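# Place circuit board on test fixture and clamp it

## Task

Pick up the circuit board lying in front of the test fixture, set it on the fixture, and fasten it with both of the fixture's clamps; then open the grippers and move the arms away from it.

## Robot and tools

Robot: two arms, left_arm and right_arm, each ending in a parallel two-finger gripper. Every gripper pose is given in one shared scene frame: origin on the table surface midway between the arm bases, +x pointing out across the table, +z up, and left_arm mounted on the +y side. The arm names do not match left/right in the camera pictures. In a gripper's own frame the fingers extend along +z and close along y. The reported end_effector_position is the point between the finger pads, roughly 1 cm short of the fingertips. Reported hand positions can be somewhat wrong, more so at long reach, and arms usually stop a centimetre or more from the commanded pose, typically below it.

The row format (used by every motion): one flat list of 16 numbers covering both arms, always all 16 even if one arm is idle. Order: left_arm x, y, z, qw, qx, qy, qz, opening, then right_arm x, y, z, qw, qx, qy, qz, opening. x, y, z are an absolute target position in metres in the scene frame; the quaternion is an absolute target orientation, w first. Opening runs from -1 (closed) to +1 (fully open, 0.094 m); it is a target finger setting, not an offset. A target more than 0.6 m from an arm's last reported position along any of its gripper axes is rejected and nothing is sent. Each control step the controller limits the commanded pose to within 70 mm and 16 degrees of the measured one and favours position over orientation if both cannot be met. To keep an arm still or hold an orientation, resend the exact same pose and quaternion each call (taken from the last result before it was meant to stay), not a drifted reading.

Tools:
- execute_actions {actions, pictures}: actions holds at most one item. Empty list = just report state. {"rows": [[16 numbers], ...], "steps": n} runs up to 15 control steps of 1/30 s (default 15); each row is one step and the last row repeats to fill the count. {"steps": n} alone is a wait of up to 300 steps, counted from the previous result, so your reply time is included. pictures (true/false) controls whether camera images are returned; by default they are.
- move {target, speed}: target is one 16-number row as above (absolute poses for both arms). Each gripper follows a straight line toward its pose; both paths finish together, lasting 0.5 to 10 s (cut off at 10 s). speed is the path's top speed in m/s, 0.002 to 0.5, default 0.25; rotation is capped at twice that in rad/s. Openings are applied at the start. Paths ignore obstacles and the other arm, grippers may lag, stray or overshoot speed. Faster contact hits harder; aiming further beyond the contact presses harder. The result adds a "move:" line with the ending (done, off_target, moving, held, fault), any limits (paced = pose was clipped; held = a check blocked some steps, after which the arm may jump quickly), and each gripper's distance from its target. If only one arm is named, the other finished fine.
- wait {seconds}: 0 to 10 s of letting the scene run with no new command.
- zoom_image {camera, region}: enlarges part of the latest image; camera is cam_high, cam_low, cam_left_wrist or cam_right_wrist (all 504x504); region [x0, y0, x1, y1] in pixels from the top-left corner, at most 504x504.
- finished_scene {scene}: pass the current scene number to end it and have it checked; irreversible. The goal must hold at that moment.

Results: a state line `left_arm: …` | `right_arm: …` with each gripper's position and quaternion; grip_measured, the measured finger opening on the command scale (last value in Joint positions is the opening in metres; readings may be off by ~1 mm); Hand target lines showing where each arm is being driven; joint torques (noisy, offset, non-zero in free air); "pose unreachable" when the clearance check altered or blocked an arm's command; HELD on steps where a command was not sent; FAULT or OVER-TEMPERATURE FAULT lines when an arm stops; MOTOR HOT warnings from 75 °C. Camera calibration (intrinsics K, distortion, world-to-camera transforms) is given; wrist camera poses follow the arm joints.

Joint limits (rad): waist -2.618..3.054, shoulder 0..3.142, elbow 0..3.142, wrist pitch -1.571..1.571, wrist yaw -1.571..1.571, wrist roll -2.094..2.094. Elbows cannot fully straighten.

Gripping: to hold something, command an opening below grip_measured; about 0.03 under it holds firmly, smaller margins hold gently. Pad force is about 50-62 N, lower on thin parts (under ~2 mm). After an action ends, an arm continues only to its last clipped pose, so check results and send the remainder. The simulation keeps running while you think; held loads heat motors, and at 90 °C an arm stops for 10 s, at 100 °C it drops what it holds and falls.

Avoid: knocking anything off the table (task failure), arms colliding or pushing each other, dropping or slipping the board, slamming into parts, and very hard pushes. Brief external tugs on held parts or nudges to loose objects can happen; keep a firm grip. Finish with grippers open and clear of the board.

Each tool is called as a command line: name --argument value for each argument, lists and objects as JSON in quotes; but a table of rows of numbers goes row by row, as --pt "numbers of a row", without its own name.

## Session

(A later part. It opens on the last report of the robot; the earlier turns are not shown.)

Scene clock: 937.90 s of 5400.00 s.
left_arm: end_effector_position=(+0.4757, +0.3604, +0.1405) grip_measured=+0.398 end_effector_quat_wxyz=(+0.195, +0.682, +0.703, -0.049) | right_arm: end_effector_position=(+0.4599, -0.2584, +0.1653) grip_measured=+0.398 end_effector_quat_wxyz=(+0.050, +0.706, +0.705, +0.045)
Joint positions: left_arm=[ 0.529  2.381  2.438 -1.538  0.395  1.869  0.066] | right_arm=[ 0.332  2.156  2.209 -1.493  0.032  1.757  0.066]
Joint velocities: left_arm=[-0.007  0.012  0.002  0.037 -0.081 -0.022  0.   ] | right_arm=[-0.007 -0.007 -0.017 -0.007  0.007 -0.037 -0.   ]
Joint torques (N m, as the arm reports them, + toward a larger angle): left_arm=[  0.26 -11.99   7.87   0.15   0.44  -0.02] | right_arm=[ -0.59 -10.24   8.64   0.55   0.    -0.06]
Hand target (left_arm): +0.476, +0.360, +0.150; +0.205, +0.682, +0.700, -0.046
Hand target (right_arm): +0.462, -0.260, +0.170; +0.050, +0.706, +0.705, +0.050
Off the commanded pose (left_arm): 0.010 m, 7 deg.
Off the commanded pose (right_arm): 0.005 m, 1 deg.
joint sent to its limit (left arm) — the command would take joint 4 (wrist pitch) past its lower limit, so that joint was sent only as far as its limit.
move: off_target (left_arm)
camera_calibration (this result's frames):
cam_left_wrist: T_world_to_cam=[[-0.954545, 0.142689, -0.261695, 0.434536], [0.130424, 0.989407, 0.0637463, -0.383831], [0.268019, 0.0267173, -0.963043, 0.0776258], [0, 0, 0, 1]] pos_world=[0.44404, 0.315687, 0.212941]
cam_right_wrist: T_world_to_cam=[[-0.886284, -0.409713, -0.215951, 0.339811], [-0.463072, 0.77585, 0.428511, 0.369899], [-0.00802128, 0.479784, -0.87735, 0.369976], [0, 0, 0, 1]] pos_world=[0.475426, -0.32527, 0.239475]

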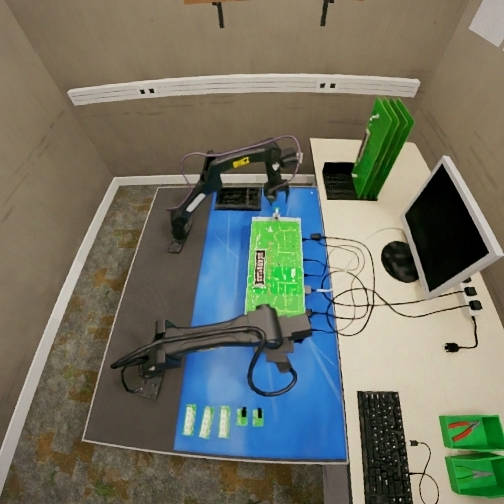

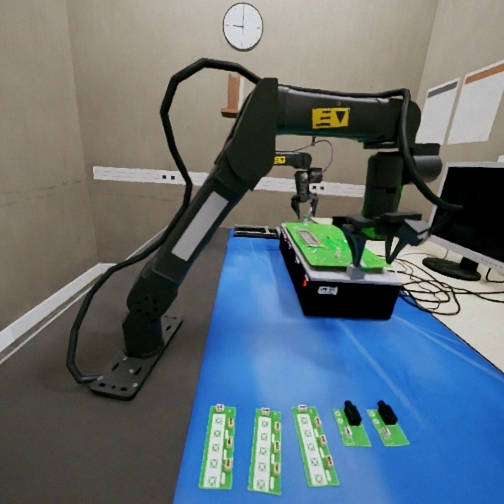

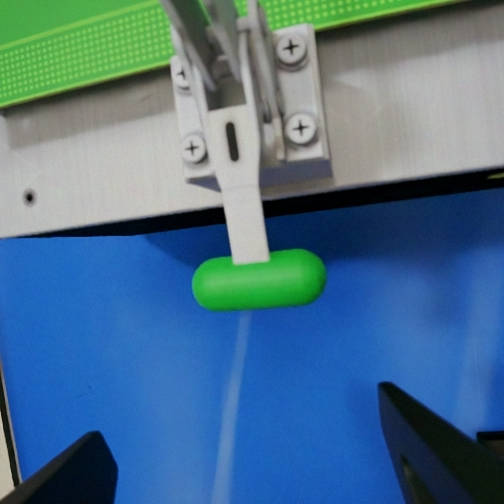

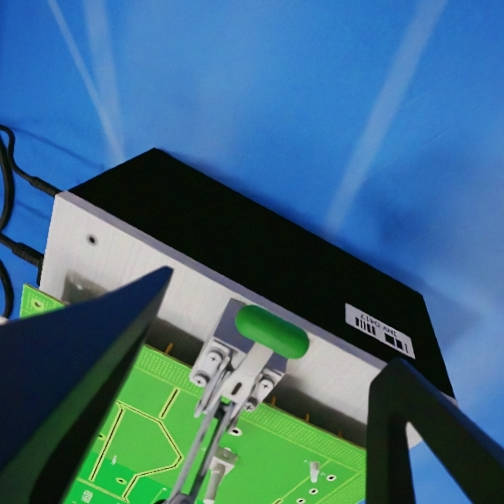

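move --target '[0.472,0.335,0.15,0.17,0.686,0.686,-0.1,0.4,0.46,-0.25,0.128,0.05,0.705,0.705,0.05,0.4]' --speed 0.05

move --target '[0.472,0.325,0.128,0.17,0.686,0.686,-0.1,0.4,0.46,-0.25,0.128,0.05,0.705,0.705,0.05,-0.5]' --speed 0.03

Scene clock: 955.27 s of 5400.00 s.
left_arm: end_effector_position=(+0.4792, +0.3422, +0.1404) grip_measured=+0.398 end_effector_quat_wxyz=(+0.193, +0.688, +0.698, -0.054) | right_arm: end_effector_position=(+0.4634, -0.2539, +0.1225) grip_measured=+0.398 end_effector_quat_wxyz=(+0.049, +0.706, +0.705, +0.044)
Joint positions: left_arm=[ 0.49   2.381  2.438 -1.538  0.395  1.847  0.066] | right_arm=[ 0.341  2.138  2.007 -1.313  0.032  1.764  0.066]
Joint velocities: left_arm=[-0.002  0.007 -0.007  0.022 -0.095 -0.007  0.001] | right_arm=[-0.002 -0.022 -0.002  0.037  0.007 -0.037  0.001]
Joint torques (N m, as the arm reports them, + toward a larger angle): left_arm=[ -0.36 -13.57   4.72   0.11   0.4   -0.06] | right_arm=[  0.36 -12.87   5.07   0.7   -0.02   0.1 ]
Hand target (left_arm): +0.473, +0.335, +0.149; +0.197, +0.686, +0.698, -0.062
Hand target (right_arm): +0.460, -0.250, +0.128; +0.050, +0.705, +0.705, +0.050
Off the commanded pose (left_arm): 0.014 m, 6 deg.
Off the commanded pose (right_arm): 0.008 m, 1 deg.
joint sent to its limit (left arm) — the command would take joint 4 (wrist pitch) past its lower limit, so that joint was sent only as far as its limit.
After step 90, 12.73 s passed at rest.
move: off_target (left_arm)
camera_calibration (this result's frames):
cam_left_wrist: T_world_to_cam=[[-0.953709, 0.159315, -0.255064, 0.433361], [0.149206, 0.987066, 0.0586366, -0.373727], [0.261107, 0.0178652, -0.965145, 0.0838102], [0, 0, 0, 1]] pos_world=[0.447179, 0.298355, 0.213338]
cam_right_wrist: T_world_to_cam=[[-0.886425, -0.41108, -0.212753, 0.334826], [-0.462716, 0.775035, 0.430366, 0.385844], [-0.0120234, 0.479931, -0.877224, 0.332134], [0, 0, 0, 1]] pos_world=[0.479328, -0.320804, 0.196537]

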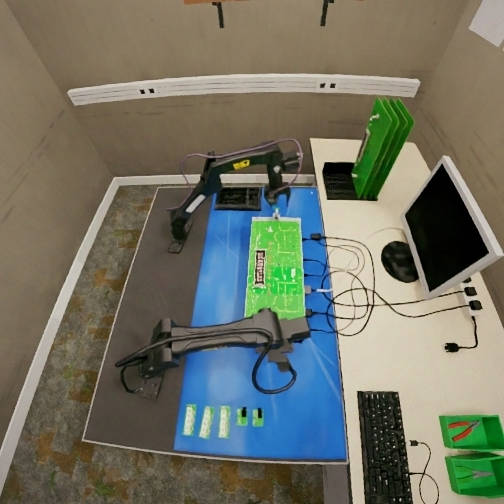

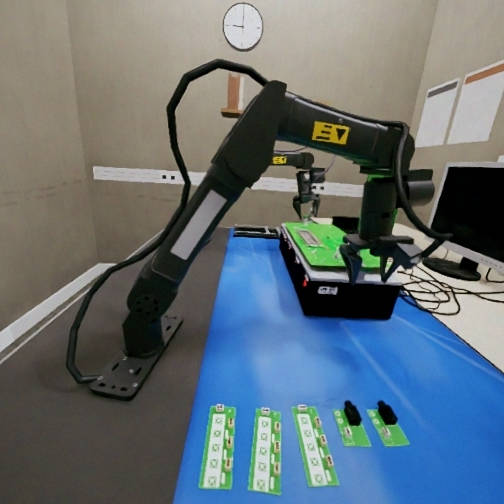

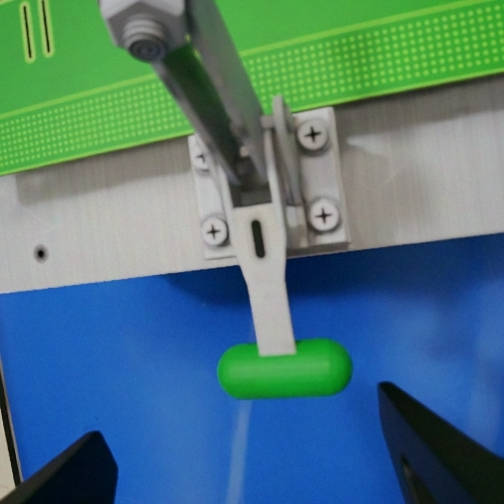

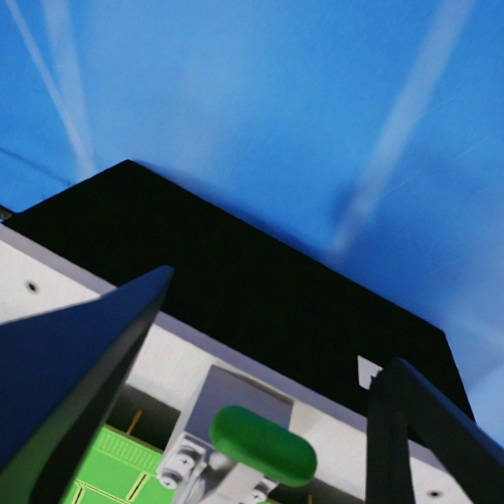

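Scene clock: 957.23 s of 5400.00 s.
left_arm: end_effector_position=(+0.4778, +0.3317, +0.1357) grip_measured=+0.398 end_effector_quat_wxyz=(+0.188, +0.694, +0.692, -0.064) | right_arm: end_effector_position=(+0.4616, -0.2541, +0.1222) grip_measured=-0.490 end_effector_quat_wxyz=(+0.046, +0.706, +0.706, +0.041)
Joint positions: left_arm=[ 0.469  2.381  2.42  -1.538  0.394  1.847  0.066] | right_arm=[ 0.341  2.138  2.007 -1.32   0.031  1.764  0.024]
Joint velocities: left_arm=[ 0.002 -0.002  0.007 -0.037 -0.007  0.007  0.001] | right_arm=[-0.022 -0.017 -0.007 -0.007 -0.051  0.037 -0.001]
Joint torques (N m, as the arm reports them, + toward a larger angle): left_arm=[ -0.68 -11.15   4.84   0.14   0.36  -0.12] | right_arm=[  0.44 -12.68   5.39   0.77  -0.01   0.09]
Hand target (left_arm): +0.472, +0.325, +0.128; +0.182, +0.690, +0.695, -0.087
Hand target (right_arm): +0.460, -0.250, +0.128; +0.050, +0.705, +0.705, +0.050
Off the commanded pose (left_arm): 0.012 m, 5 deg.
Off the commanded pose (right_arm): 0.007 m, 1 deg.
joint sent to its limit (left arm) — the command would take joint 4 (wrist pitch) past its lower limit, so that joint was sent only as far as its limit.
move: off_target (left_arm)
camera_calibration (this result's frames):
cam_left_wrist: T_world_to_cam=[[-0.954627, 0.177768, -0.238927, 0.424623], [0.170422, 0.984038, 0.0512331, -0.371048], [0.244221, 0.00819005, -0.969685, 0.0916891], [0, 0, 0, 1]] pos_world=[0.446199, 0.28889, 0.209373]
cam_right_wrist: T_world_to_cam=[[-0.887747, -0.411611, -0.206109, 0.332792], [-0.459951, 0.774941, 0.433488, 0.383543], [-0.018706, 0.479627, -0.877273, 0.334997], [0, 0, 0, 1]] pos_world=[0.478113, -0.320916, 0.196214]

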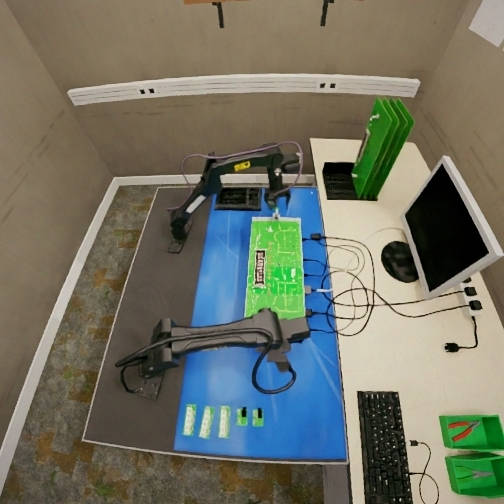

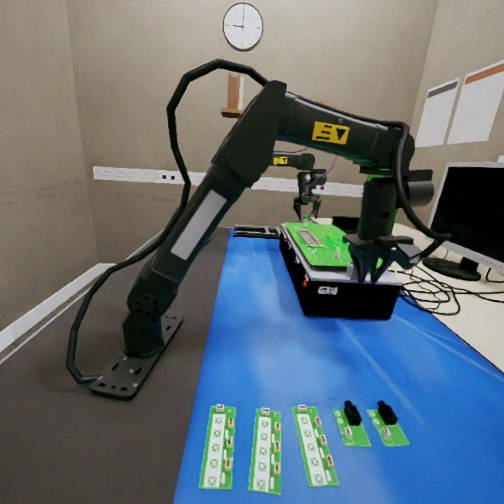

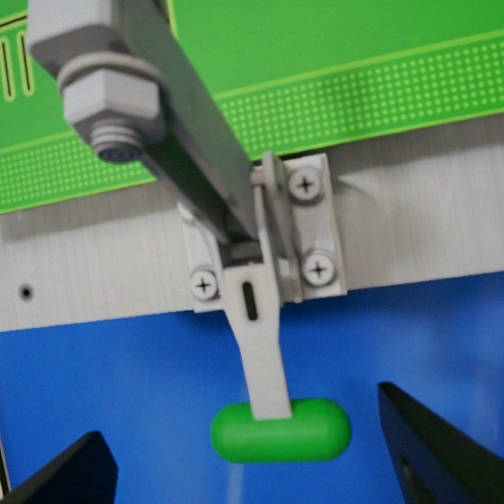

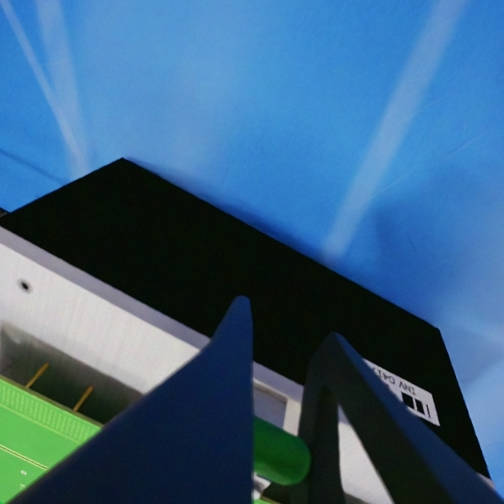

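move --target '[0.46,0.325,0.15,0.17,0.686,0.686,-0.1,0.4,0.458,-0.255,0.135,0.05,0.705,0.705,0.05,0.4]' --speed 0.05

move --target '[0.458,0.314,0.14,0.17,0.686,0.686,-0.1,0.4,0.455,-0.24,0.146,0.05,0.705,0.705,0.05,0.4]' --speed 0.03

move --target '[0.458,0.314,0.14,0.17,0.686,0.686,-0.1,-0.4,0.455,-0.24,0.146,0.05,0.705,0.705,0.05,-0.4]' --speed 0.03

Scene clock: 977.03 s of 5400.00 s.
left_arm: end_effector_position=(+0.4670, +0.3286, +0.1442) grip_measured=+0.398 end_effector_quat_wxyz=(+0.186, +0.693, +0.693, -0.067) | right_arm: end_effector_position=(+0.4616, -0.2541, +0.1222) grip_measured=+0.398 end_effector_quat_wxyz=(+0.046, +0.706, +0.706, +0.041)
Joint positions: left_arm=[ 0.469  2.327  2.359 -1.539  0.393  1.845  0.066] | right_arm=[ 0.341  2.138  2.007 -1.32   0.031  1.764  0.066]
Joint velocities: left_arm=[ 0.002  0.007 -0.017 -0.022  0.022  0.007 -0.001] | right_arm=[-0.017 -0.012 -0.022 -0.022 -0.007  0.007 -0.   ]
Joint torques (N m, as the arm reports them, + toward a larger angle): left_arm=[  0.03 -12.83   4.48   0.11   0.45  -0.12] | right_arm=[ -0.24 -13.51   6.25   0.56  -0.02   0.  ]
Hand target (left_arm): +0.460, +0.325, +0.149; +0.188, +0.688, +0.696, -0.077
Hand target (right_arm): +0.458, -0.255, +0.135; +0.050, +0.705, +0.705, +0.050
Off the commanded pose (left_arm): 0.010 m, 4 deg.
Off the commanded pose (right_arm): 0.013 m, 1 deg.
joint sent to its limit (left arm) — the command would take joint 4 (wrist pitch) past its lower limit, so that joint was sent only as far as its limit.
After step 90, 15.70 s passed at rest.
move: off_target (left_arm, right_arm)
camera_calibration (this result's frames):
cam_left_wrist: T_world_to_cam=[[-0.956498, 0.175993, -0.232675, 0.417459], [0.169355, 0.984368, 0.0483672, -0.365771], [0.23755, 0.00685839, -0.971351, 0.106366], [0, 0, 0, 1]] pos_world=[0.435977, 0.285853, 0.218143]
cam_right_wrist: T_world_to_cam=[[-0.887747, -0.411611, -0.206109, 0.332792], [-0.459951, 0.774941, 0.433488, 0.383543], [-0.018706, 0.479627, -0.877273, 0.334997], [0, 0, 0, 1]] pos_world=[0.478113, -0.320916, 0.196214]

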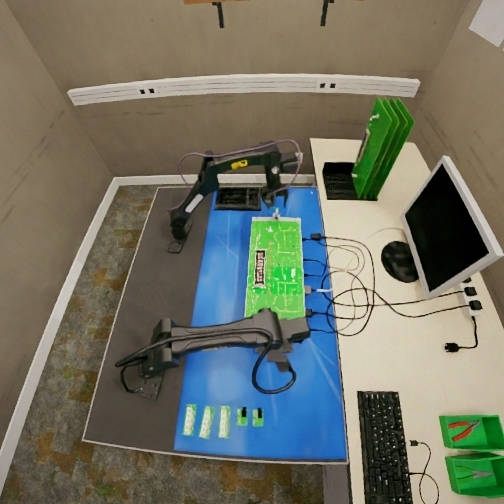

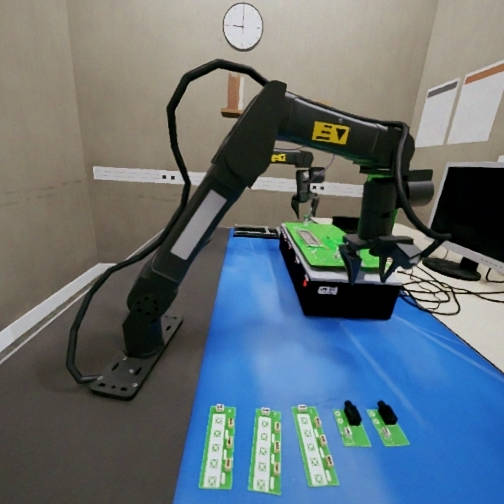

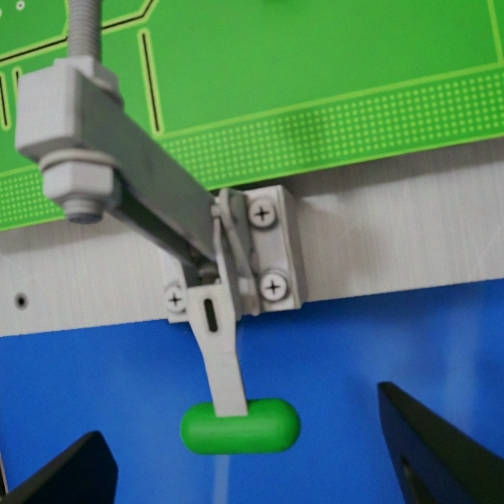

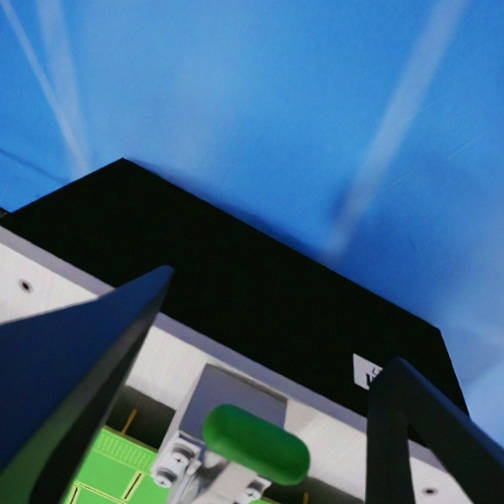

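Scene clock: 978.53 s of 5400.00 s.
left_arm: end_effector_position=(+0.4644, +0.3205, +0.1387) grip_measured=+0.398 end_effector_quat_wxyz=(+0.180, +0.694, +0.693, -0.078) | right_arm: end_effector_position=(+0.4539, -0.2439, +0.1276) grip_measured=+0.398 end_effector_quat_wxyz=(+0.040, +0.706, +0.706, +0.034)
Joint positions: left_arm=[ 0.454  2.327  2.338 -1.539  0.393  1.836  0.066] | right_arm=[ 0.367  2.138  2.03  -1.364  0.031  1.79   0.066]
Joint velocities: left_arm=[ 0.022  0.002  0.012 -0.037 -0.037 -0.022 -0.001] | right_arm=[-0.007  0.012  0.002 -0.066  0.037 -0.007 -0.   ]
Joint torques (N m, as the arm reports them, + toward a larger angle): left_arm=[ -0.53 -12.07   4.75   0.05   0.41  -0.17] | right_arm=[  0.43 -12.68   8.82   0.44   0.03   0.06]
Hand target (left_arm): +0.458, +0.314, +0.140; +0.178, +0.691, +0.694, -0.092
Hand target (right_arm): +0.455, -0.240, +0.146; +0.050, +0.705, +0.705, +0.051
Off the commanded pose (left_arm): 0.009 m, 3 deg.
Off the commanded pose (right_arm): 0.019 m, 2 deg.
joint sent to its limit (left arm) — the command would take joint 4 (wrist pitch) past its lower limit, so that joint was sent only as far as its limit.
move: off_target (left_arm, right_arm)
camera_calibration (this result's frames):
cam_left_wrist: T_world_to_cam=[[-0.960516, 0.181335, -0.211013, 0.41233], [0.177439, 0.98342, 0.0374132, -0.359034], [0.214299, -0.00150612, -0.976767, 0.115917], [0, 0, 0, 1]] pos_world=[0.434915, 0.278486, 0.213663]
cam_right_wrist: T_world_to_cam=[[-0.89131, -0.412326, -0.188557, 0.330397], [-0.451977, 0.775192, 0.441355, 0.365188], [-0.0358141, 0.478608, -0.877298, 0.342215], [0, 0, 0, 1]] pos_world=[0.471799, -0.310647, 0.201345]

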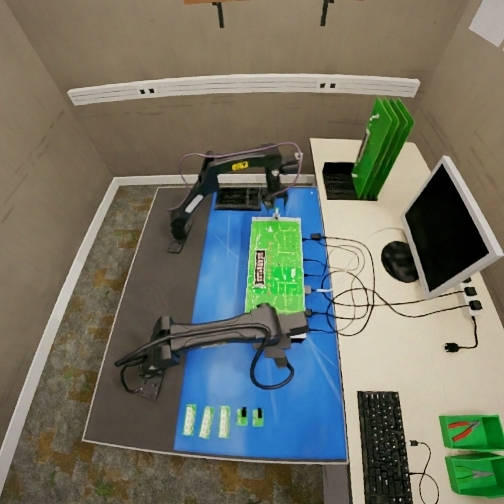

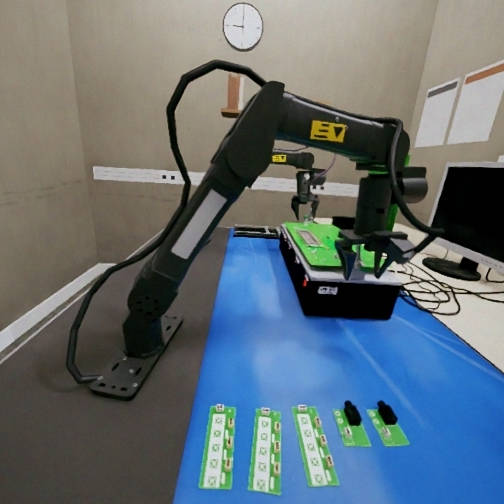

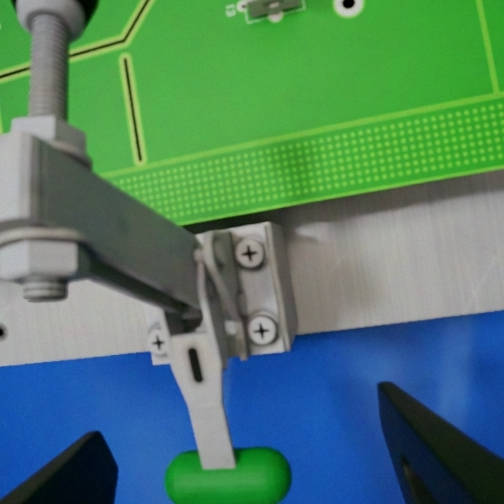

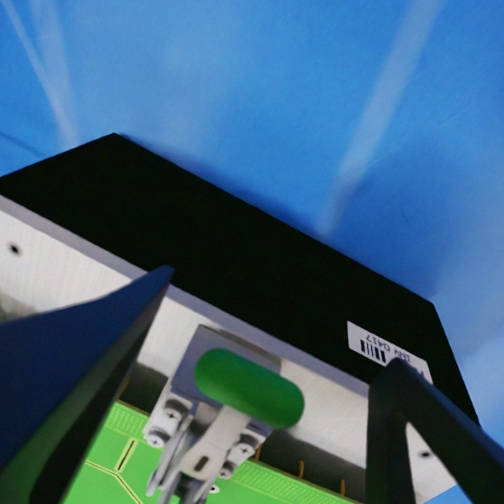

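Scene clock: 979.57 s of 5400.00 s.
left_arm: end_effector_position=(+0.4663, +0.3210, +0.1388) grip_measured=-0.398 end_effector_quat_wxyz=(+0.182, +0.695, +0.692, -0.075) | right_arm: end_effector_position=(+0.4571, -0.2433, +0.1280) grip_measured=-0.398 end_effector_quat_wxyz=(+0.044, +0.706, +0.706, +0.039)
Joint positions: left_arm=[ 0.454  2.327  2.338 -1.531  0.393  1.836  0.028] | right_arm=[ 0.367  2.138  2.03  -1.35   0.032  1.79   0.028]
Joint velocities: left_arm=[-0.002 -0.002 -0.007 -0.007 -0.007  0.022  0.002] | right_arm=[ 0.002  0.007 -0.007  0.037 -0.051 -0.066  0.001]
Joint torques (N m, as the arm reports them, + toward a larger angle): left_arm=[ -0.65 -12.17   4.8    0.06   0.35  -0.18] | right_arm=[  0.38 -12.77   8.71   0.37   0.02   0.06]
Hand target (left_arm): +0.458, +0.314, +0.140; +0.178, +0.691, +0.694, -0.092
Hand target (right_arm): +0.455, -0.240, +0.146; +0.050, +0.705, +0.705, +0.051
Off the commanded pose (left_arm): 0.011 m, 3 deg.
Off the commanded pose (right_arm): 0.018 m, 1 deg.
joint sent to its limit (left arm) — the command would take joint 4 (wrist pitch) past its lower limit, so that joint was sent only as far as its limit.
move: off_target (left_arm, right_arm)
camera_calibration (this result's frames):
cam_left_wrist: T_world_to_cam=[[-0.958954, 0.181445, -0.21791, 0.41419], [0.176797, 0.983401, 0.0408133, -0.36002], [0.221699, 0.000612225, -0.975115, 0.111255], [0, 0, 0, 1]] pos_world=[0.436175, 0.278823, 0.213436]
cam_right_wrist: T_world_to_cam=[[-0.889083, -0.411135, -0.201242, 0.334498], [-0.457124, 0.774575, 0.437116, 0.368787], [-0.0238367, 0.480626, -0.876602, 0.337286], [0, 0, 0, 1]] pos_world=[0.474018, -0.310238, 0.201778]

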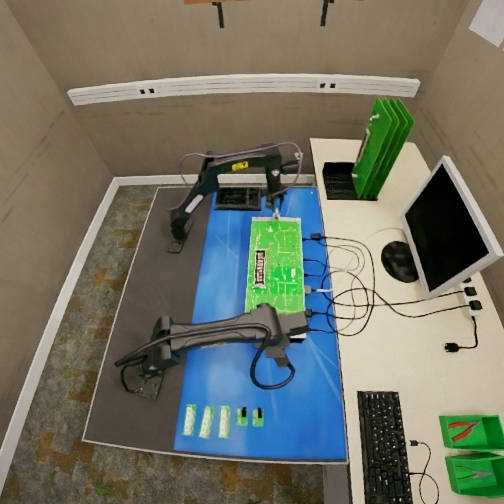

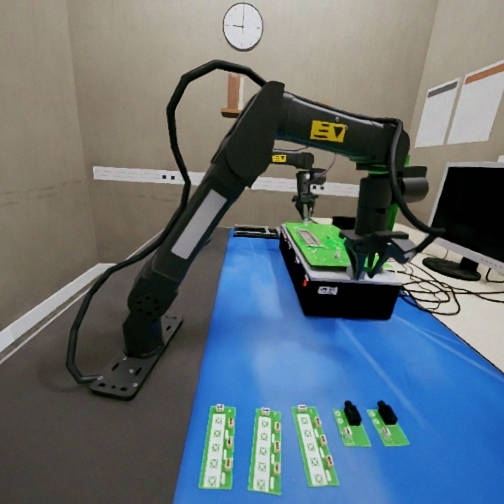

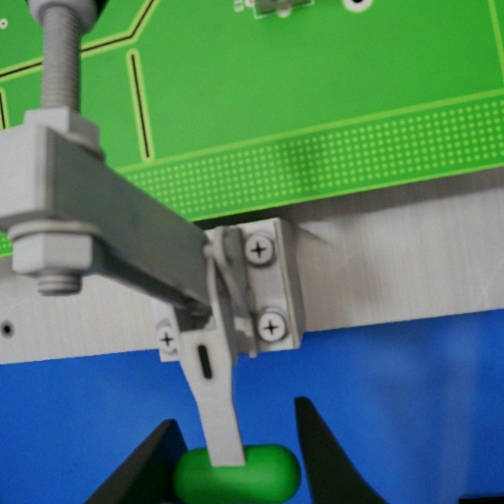

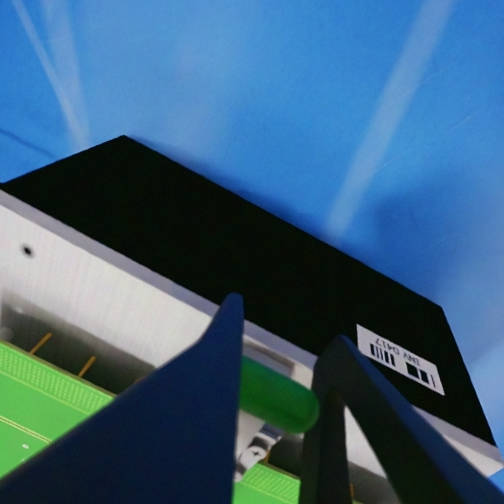

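move --target '[0.458,0.314,0.14,0.17,0.686,0.686,-0.1,-0.7,0.455,-0.24,0.146,0.05,0.705,0.705,0.05,0.4]' --speed 0.03

move --target '[0.458,0.314,0.14,0.17,0.686,0.686,-0.1,-0.7,0.455,-0.226,0.146,0.05,0.705,0.705,0.05,0.4]' --speed 0.03

move --target '[0.458,0.314,0.14,0.17,0.686,0.686,-0.1,-0.7,0.455,-0.226,0.146,0.05,0.705,0.705,0.05,-0.7]' --speed 0.03

Scene clock: 988.47 s of 5400.00 s.
left_arm: end_effector_position=(+0.4669, +0.3210, +0.1389) grip_measured=-0.481 end_effector_quat_wxyz=(+0.183, +0.695, +0.692, -0.074) | right_arm: end_effector_position=(+0.4536, -0.2441, +0.1276) grip_measured=+0.398 end_effector_quat_wxyz=(+0.040, +0.706, +0.706, +0.033)
Joint positions: left_arm=[ 0.454  2.327  2.338 -1.528  0.394  1.835  0.024] | right_arm=[ 0.367  2.138  2.03  -1.365  0.032  1.791  0.066]
Joint velocities: left_arm=[-0.027 -0.002  0.012 -0.037 -0.066  0.066 -0.001] | right_arm=[ 0.007 -0.012  0.012  0.007  0.007 -0.081 -0.   ]
Joint torques (N m, as the arm reports them, + toward a larger angle): left_arm=[ -0.71 -12.02   4.88  -0.05   0.36  -0.1 ] | right_arm=[  0.41 -12.78   8.7    0.49   0.02   0.09]
Hand target (left_arm): +0.458, +0.314, +0.140; +0.178, +0.691, +0.694, -0.092
Hand target (right_arm): +0.455, -0.240, +0.146; +0.050, +0.706, +0.705, +0.051
Off the commanded pose (left_arm): 0.011 m, 3 deg.
Off the commanded pose (right_arm): 0.019 m, 2 deg.
joint sent to its limit (left arm) — the command would take joint 4 (wrist pitch) past its lower limit, so that joint was sent only as far as its limit.
After step 90, 4.73 s passed at rest.
move: off_target (left_arm, right_arm)
camera_calibration (this result's frames):
cam_left_wrist: T_world_to_cam=[[-0.958432, 0.18113, -0.220456, 0.41502], [0.176382, 0.983459, 0.0412056, -0.360061], [0.224273, 0.000608376, -0.974526, 0.109914], [0, 0, 0, 1]] pos_world=[0.436626, 0.278865, 0.213444]
cam_right_wrist: T_world_to_cam=[[-0.891987, -0.411407, -0.18736, 0.33047], [-0.450621, 0.776125, 0.441102, 0.364883], [-0.036058, 0.477885, -0.877682, 0.342262], [0, 0, 0, 1]] pos_world=[0.47154, -0.310799, 0.201363]

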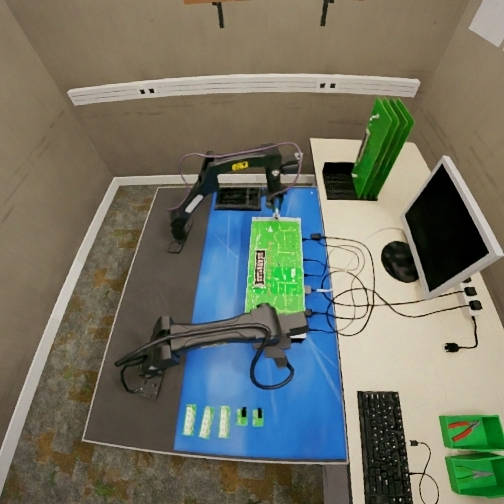

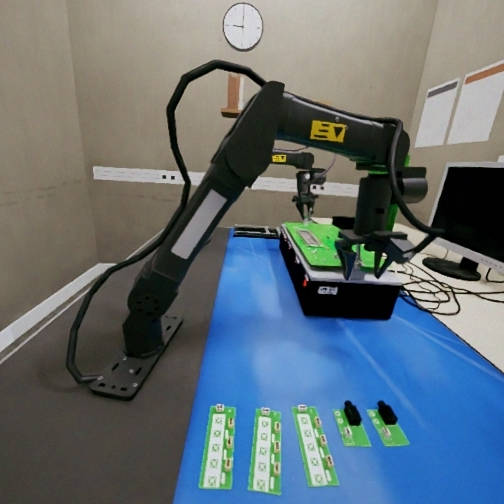

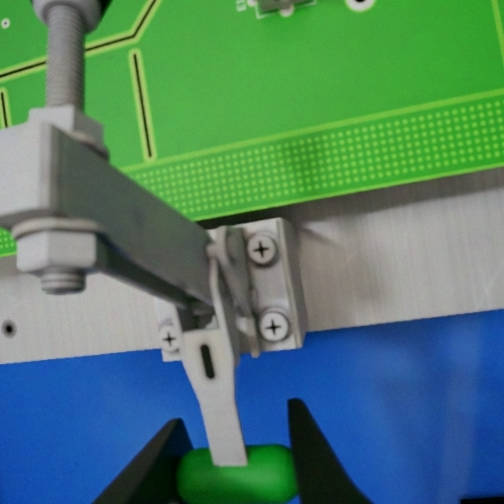

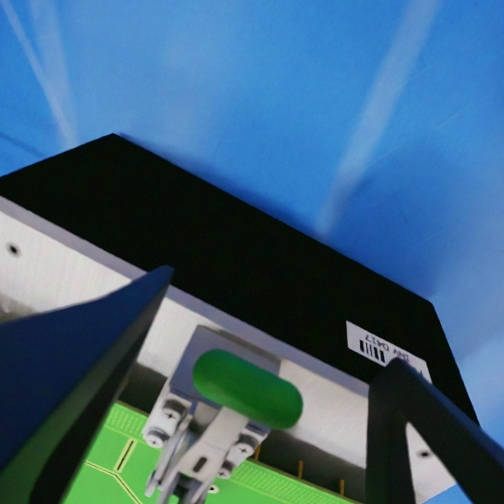

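Scene clock: 989.70 s of 5400.00 s.
left_arm: end_effector_position=(+0.4669, +0.3210, +0.1389) grip_measured=-0.481 end_effector_quat_wxyz=(+0.183, +0.695, +0.692, -0.074) | right_arm: end_effector_position=(+0.4538, -0.2294, +0.1352) grip_measured=+0.398 end_effector_quat_wxyz=(+0.044, +0.706, +0.706, +0.042)
Joint positions: left_arm=[ 0.454  2.327  2.338 -1.528  0.394  1.835  0.024] | right_arm=[ 0.399  2.138  2.059 -1.375  0.032  1.822  0.066]
Joint velocities: left_arm=[-0.017 -0.007  0.007 -0.007 -0.037 -0.066  0.001] | right_arm=[-0.007 -0.017 -0.002 -0.037 -0.037 -0.066 -0.002]
Joint torques (N m, as the arm reports them, + toward a larger angle): left_arm=[ -0.7  -11.77   4.79   0.04   0.38  -0.1 ] | right_arm=[  0.36 -11.28   8.85   0.53   0.07   0.08]
Hand target (left_arm): +0.458, +0.314, +0.140; +0.178, +0.691, +0.694, -0.092
Hand target (right_arm): +0.455, -0.226, +0.146; +0.050, +0.706, +0.705, +0.051
Off the commanded pose (left_arm): 0.011 m, 3 deg.
Off the commanded pose (right_arm): 0.011 m, 1 deg.
joint sent to its limit (left arm) — the command would take joint 4 (wrist pitch) past its lower limit, so that joint was sent only as far as its limit.
move: off_target (left_arm, right_arm)
camera_calibration (this result's frames):
cam_left_wrist: T_world_to_cam=[[-0.958432, 0.18113, -0.220456, 0.41502], [0.176382, 0.983459, 0.0412056, -0.360061], [0.224273, 0.000608376, -0.974526, 0.109914], [0, 0, 0, 1]] pos_world=[0.436626, 0.278865, 0.213444]
cam_right_wrist: T_world_to_cam=[[-0.887738, -0.411407, -0.206554, 0.338753], [-0.459863, 0.771921, 0.438935, 0.353753], [-0.0211376, 0.484646, -0.874455, 0.336304], [0, 0, 0, 1]] pos_world=[0.470511, -0.296692, 0.208779]

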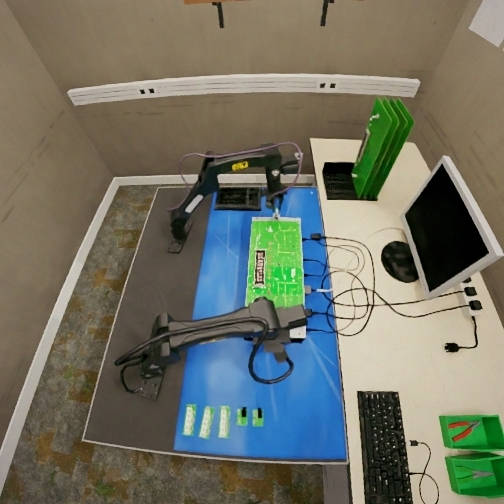

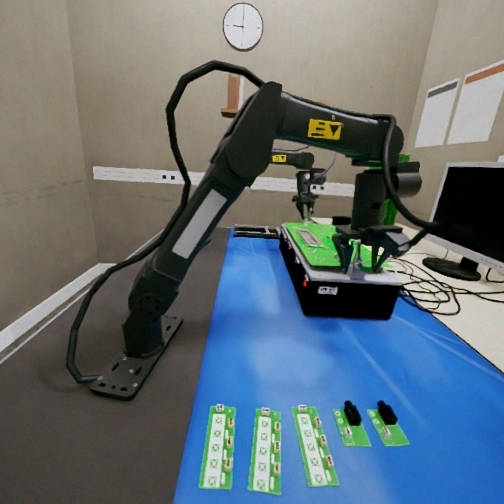

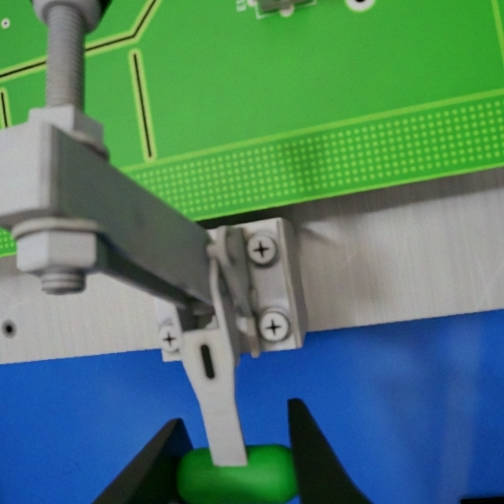

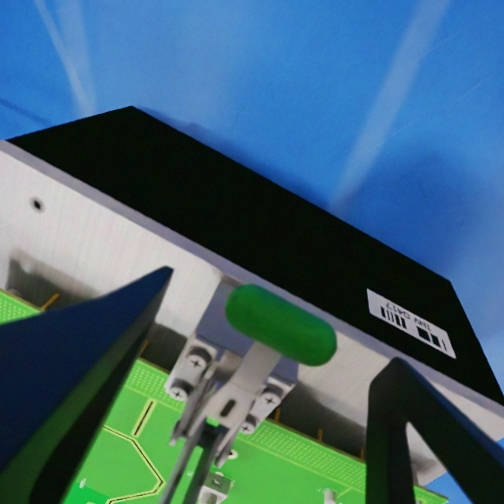

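Scene clock: 990.90 s of 5400.00 s.
left_arm: end_effector_position=(+0.4670, +0.3210, +0.1389) grip_measured=-0.481 end_effector_quat_wxyz=(+0.183, +0.695, +0.692, -0.074) | right_arm: end_effector_position=(+0.4591, -0.2292, +0.1373) grip_measured=-0.543 end_effector_quat_wxyz=(+0.053, +0.705, +0.706, +0.050)
Joint positions: left_arm=[ 0.454  2.327  2.338 -1.528  0.394  1.835  0.024] | right_arm=[ 0.4    2.136  2.061 -1.356  0.039  1.82   0.021]
Joint velocities: left_arm=[ 0.002 -0.012 -0.007  0.022 -0.007 -0.022 -0.   ] | right_arm=[-0.007  0.002  0.002 -0.037  0.095 -0.007  0.   ]
Joint torques (N m, as the arm reports them, + toward a larger angle): left_arm=[ -0.71 -11.88   4.85  -0.03   0.37  -0.1 ] | right_arm=[  0.4  -11.2    8.54   0.36  -0.01   0.11]
Hand target (left_arm): +0.458, +0.314, +0.140; +0.178, +0.691, +0.694, -0.092
Hand target (right_arm): +0.455, -0.226, +0.146; +0.050, +0.705, +0.705, +0.051
Off the commanded pose (left_arm): 0.011 m, 3 deg.
Off the commanded pose (right_arm): 0.010 m, 0 deg.
joint sent to its limit (left arm) — the command would take joint 4 (wrist pitch) past its lower limit, so that joint was sent only as far as its limit.
move: off_target (left_arm)
camera_calibration (this result's frames):
cam_left_wrist: T_world_to_cam=[[-0.958324, 0.181091, -0.220954, 0.415162], [0.176382, 0.983466, 0.041028, -0.360022], [0.22473, 0.000345778, -0.974421, 0.109777], [0, 0, 0, 1]] pos_world=[0.436691, 0.278849, 0.213472]
cam_right_wrist: T_world_to_cam=[[-0.882062, -0.412546, -0.227537, 0.343946], [-0.471134, 0.772044, 0.426592, 0.361988], [-0.000320014, 0.483481, -0.875355, 0.328452], [0, 0, 0, 1]] pos_world=[0.474031, -0.296377, 0.211351]

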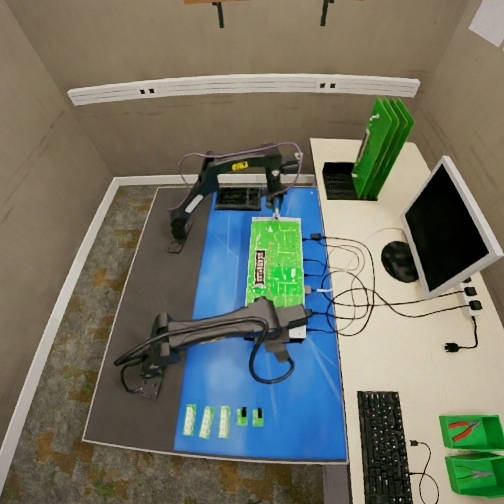

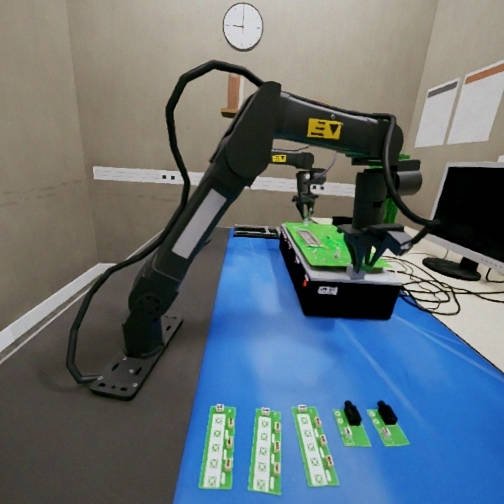

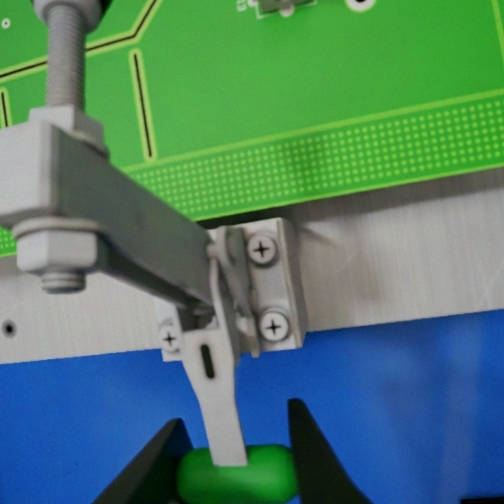

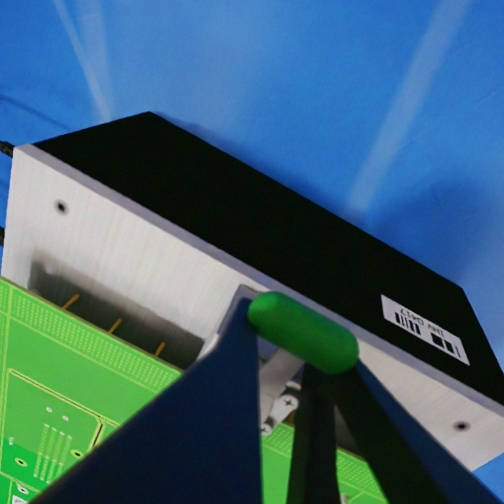

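move --target '[0.46,0.305,0.175,0.17,0.686,0.686,-0.1,-0.7,0.456,-0.22,0.175,0.05,0.705,0.705,0.05,-0.7]' --speed 0.03

Scene clock: 995.63 s of 5400.00 s.
left_arm: end_effector_position=(+0.4669, +0.3209, +0.1511) grip_measured=-0.481 end_effector_quat_wxyz=(+0.174, +0.695, +0.696, -0.049) | right_arm: end_effector_position=(+0.4556, -0.2240, +0.1709) grip_measured=-0.698 end_effector_quat_wxyz=(+0.049, +0.706, +0.705, +0.047)
Joint positions: left_arm=[ 0.438  2.293  2.338 -1.521  0.351  1.808  0.024] | right_arm=[ 0.413  2.186  2.28  -1.535  0.038  1.836  0.014]
Joint velocities: left_arm=[-0.007  0.012 -0.012  0.037 -0.081 -0.066 -0.   ] | right_arm=[ 0.007 -0.002 -0.002 -0.022  0.081  0.066  0.   ]
Joint torques (N m, as the arm reports them, + toward a larger angle): left_arm=[ -1.05 -14.19   6.4   -0.02   0.84  -0.33] | right_arm=[  0.34 -10.03   8.56   0.56   0.03   0.09]
Hand target (left_arm): +0.460, +0.305, +0.174; +0.198, +0.686, +0.697, -0.061
Hand target (right_arm): +0.456, -0.220, +0.175; +0.050, +0.705, +0.705, +0.050
Off the commanded pose (left_arm): 0.030 m, 6 deg.
Off the commanded pose (right_arm): 0.006 m, 0 deg.
joint sent to its limit (left arm) — the command would take joint 4 (wrist pitch) past its lower limit, so that joint was sent only as far as its limit.
move: off_target (left_arm)
camera_calibration (this result's frames):
cam_left_wrist: T_world_to_cam=[[-0.956251, 0.180105, -0.230536, 0.418632], [0.162949, 0.982376, 0.0915711, -0.361387], [0.242965, 0.0499993, -0.968746, 0.0963649], [0, 0, 0, 1]] pos_world=[0.435792, 0.274801, 0.222955]
cam_right_wrist: T_world_to_cam=[[-0.885229, -0.410295, -0.219151, 0.351256], [-0.465089, 0.772833, 0.431765, 0.338538], [-0.00778386, 0.484135, -0.874958, 0.358776], [0, 0, 0, 1]] pos_world=[0.471185, -0.291211, 0.244724]

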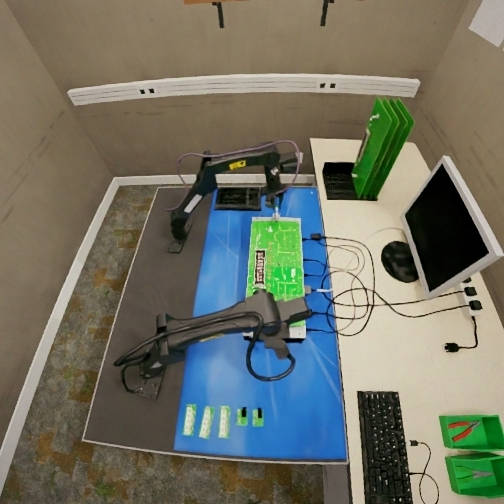

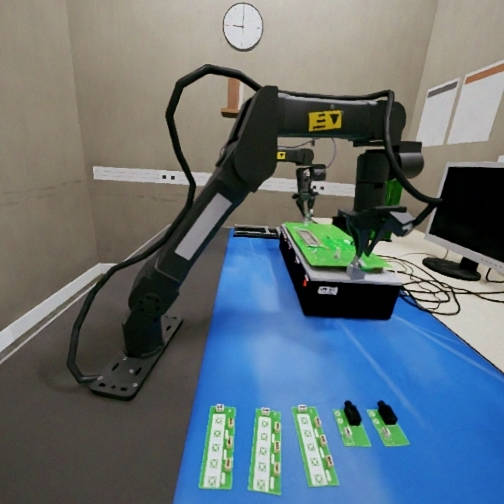

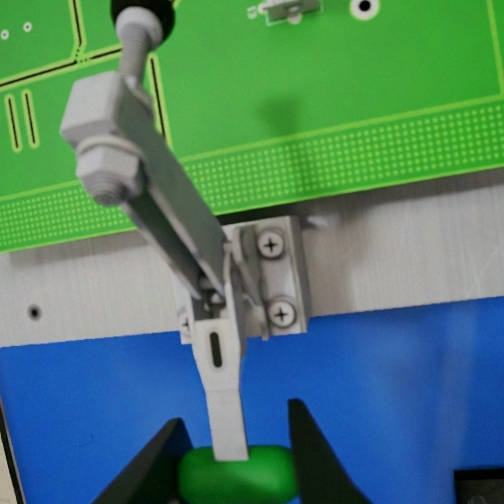

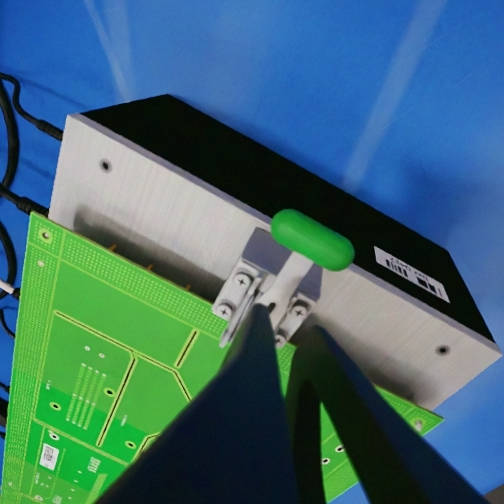

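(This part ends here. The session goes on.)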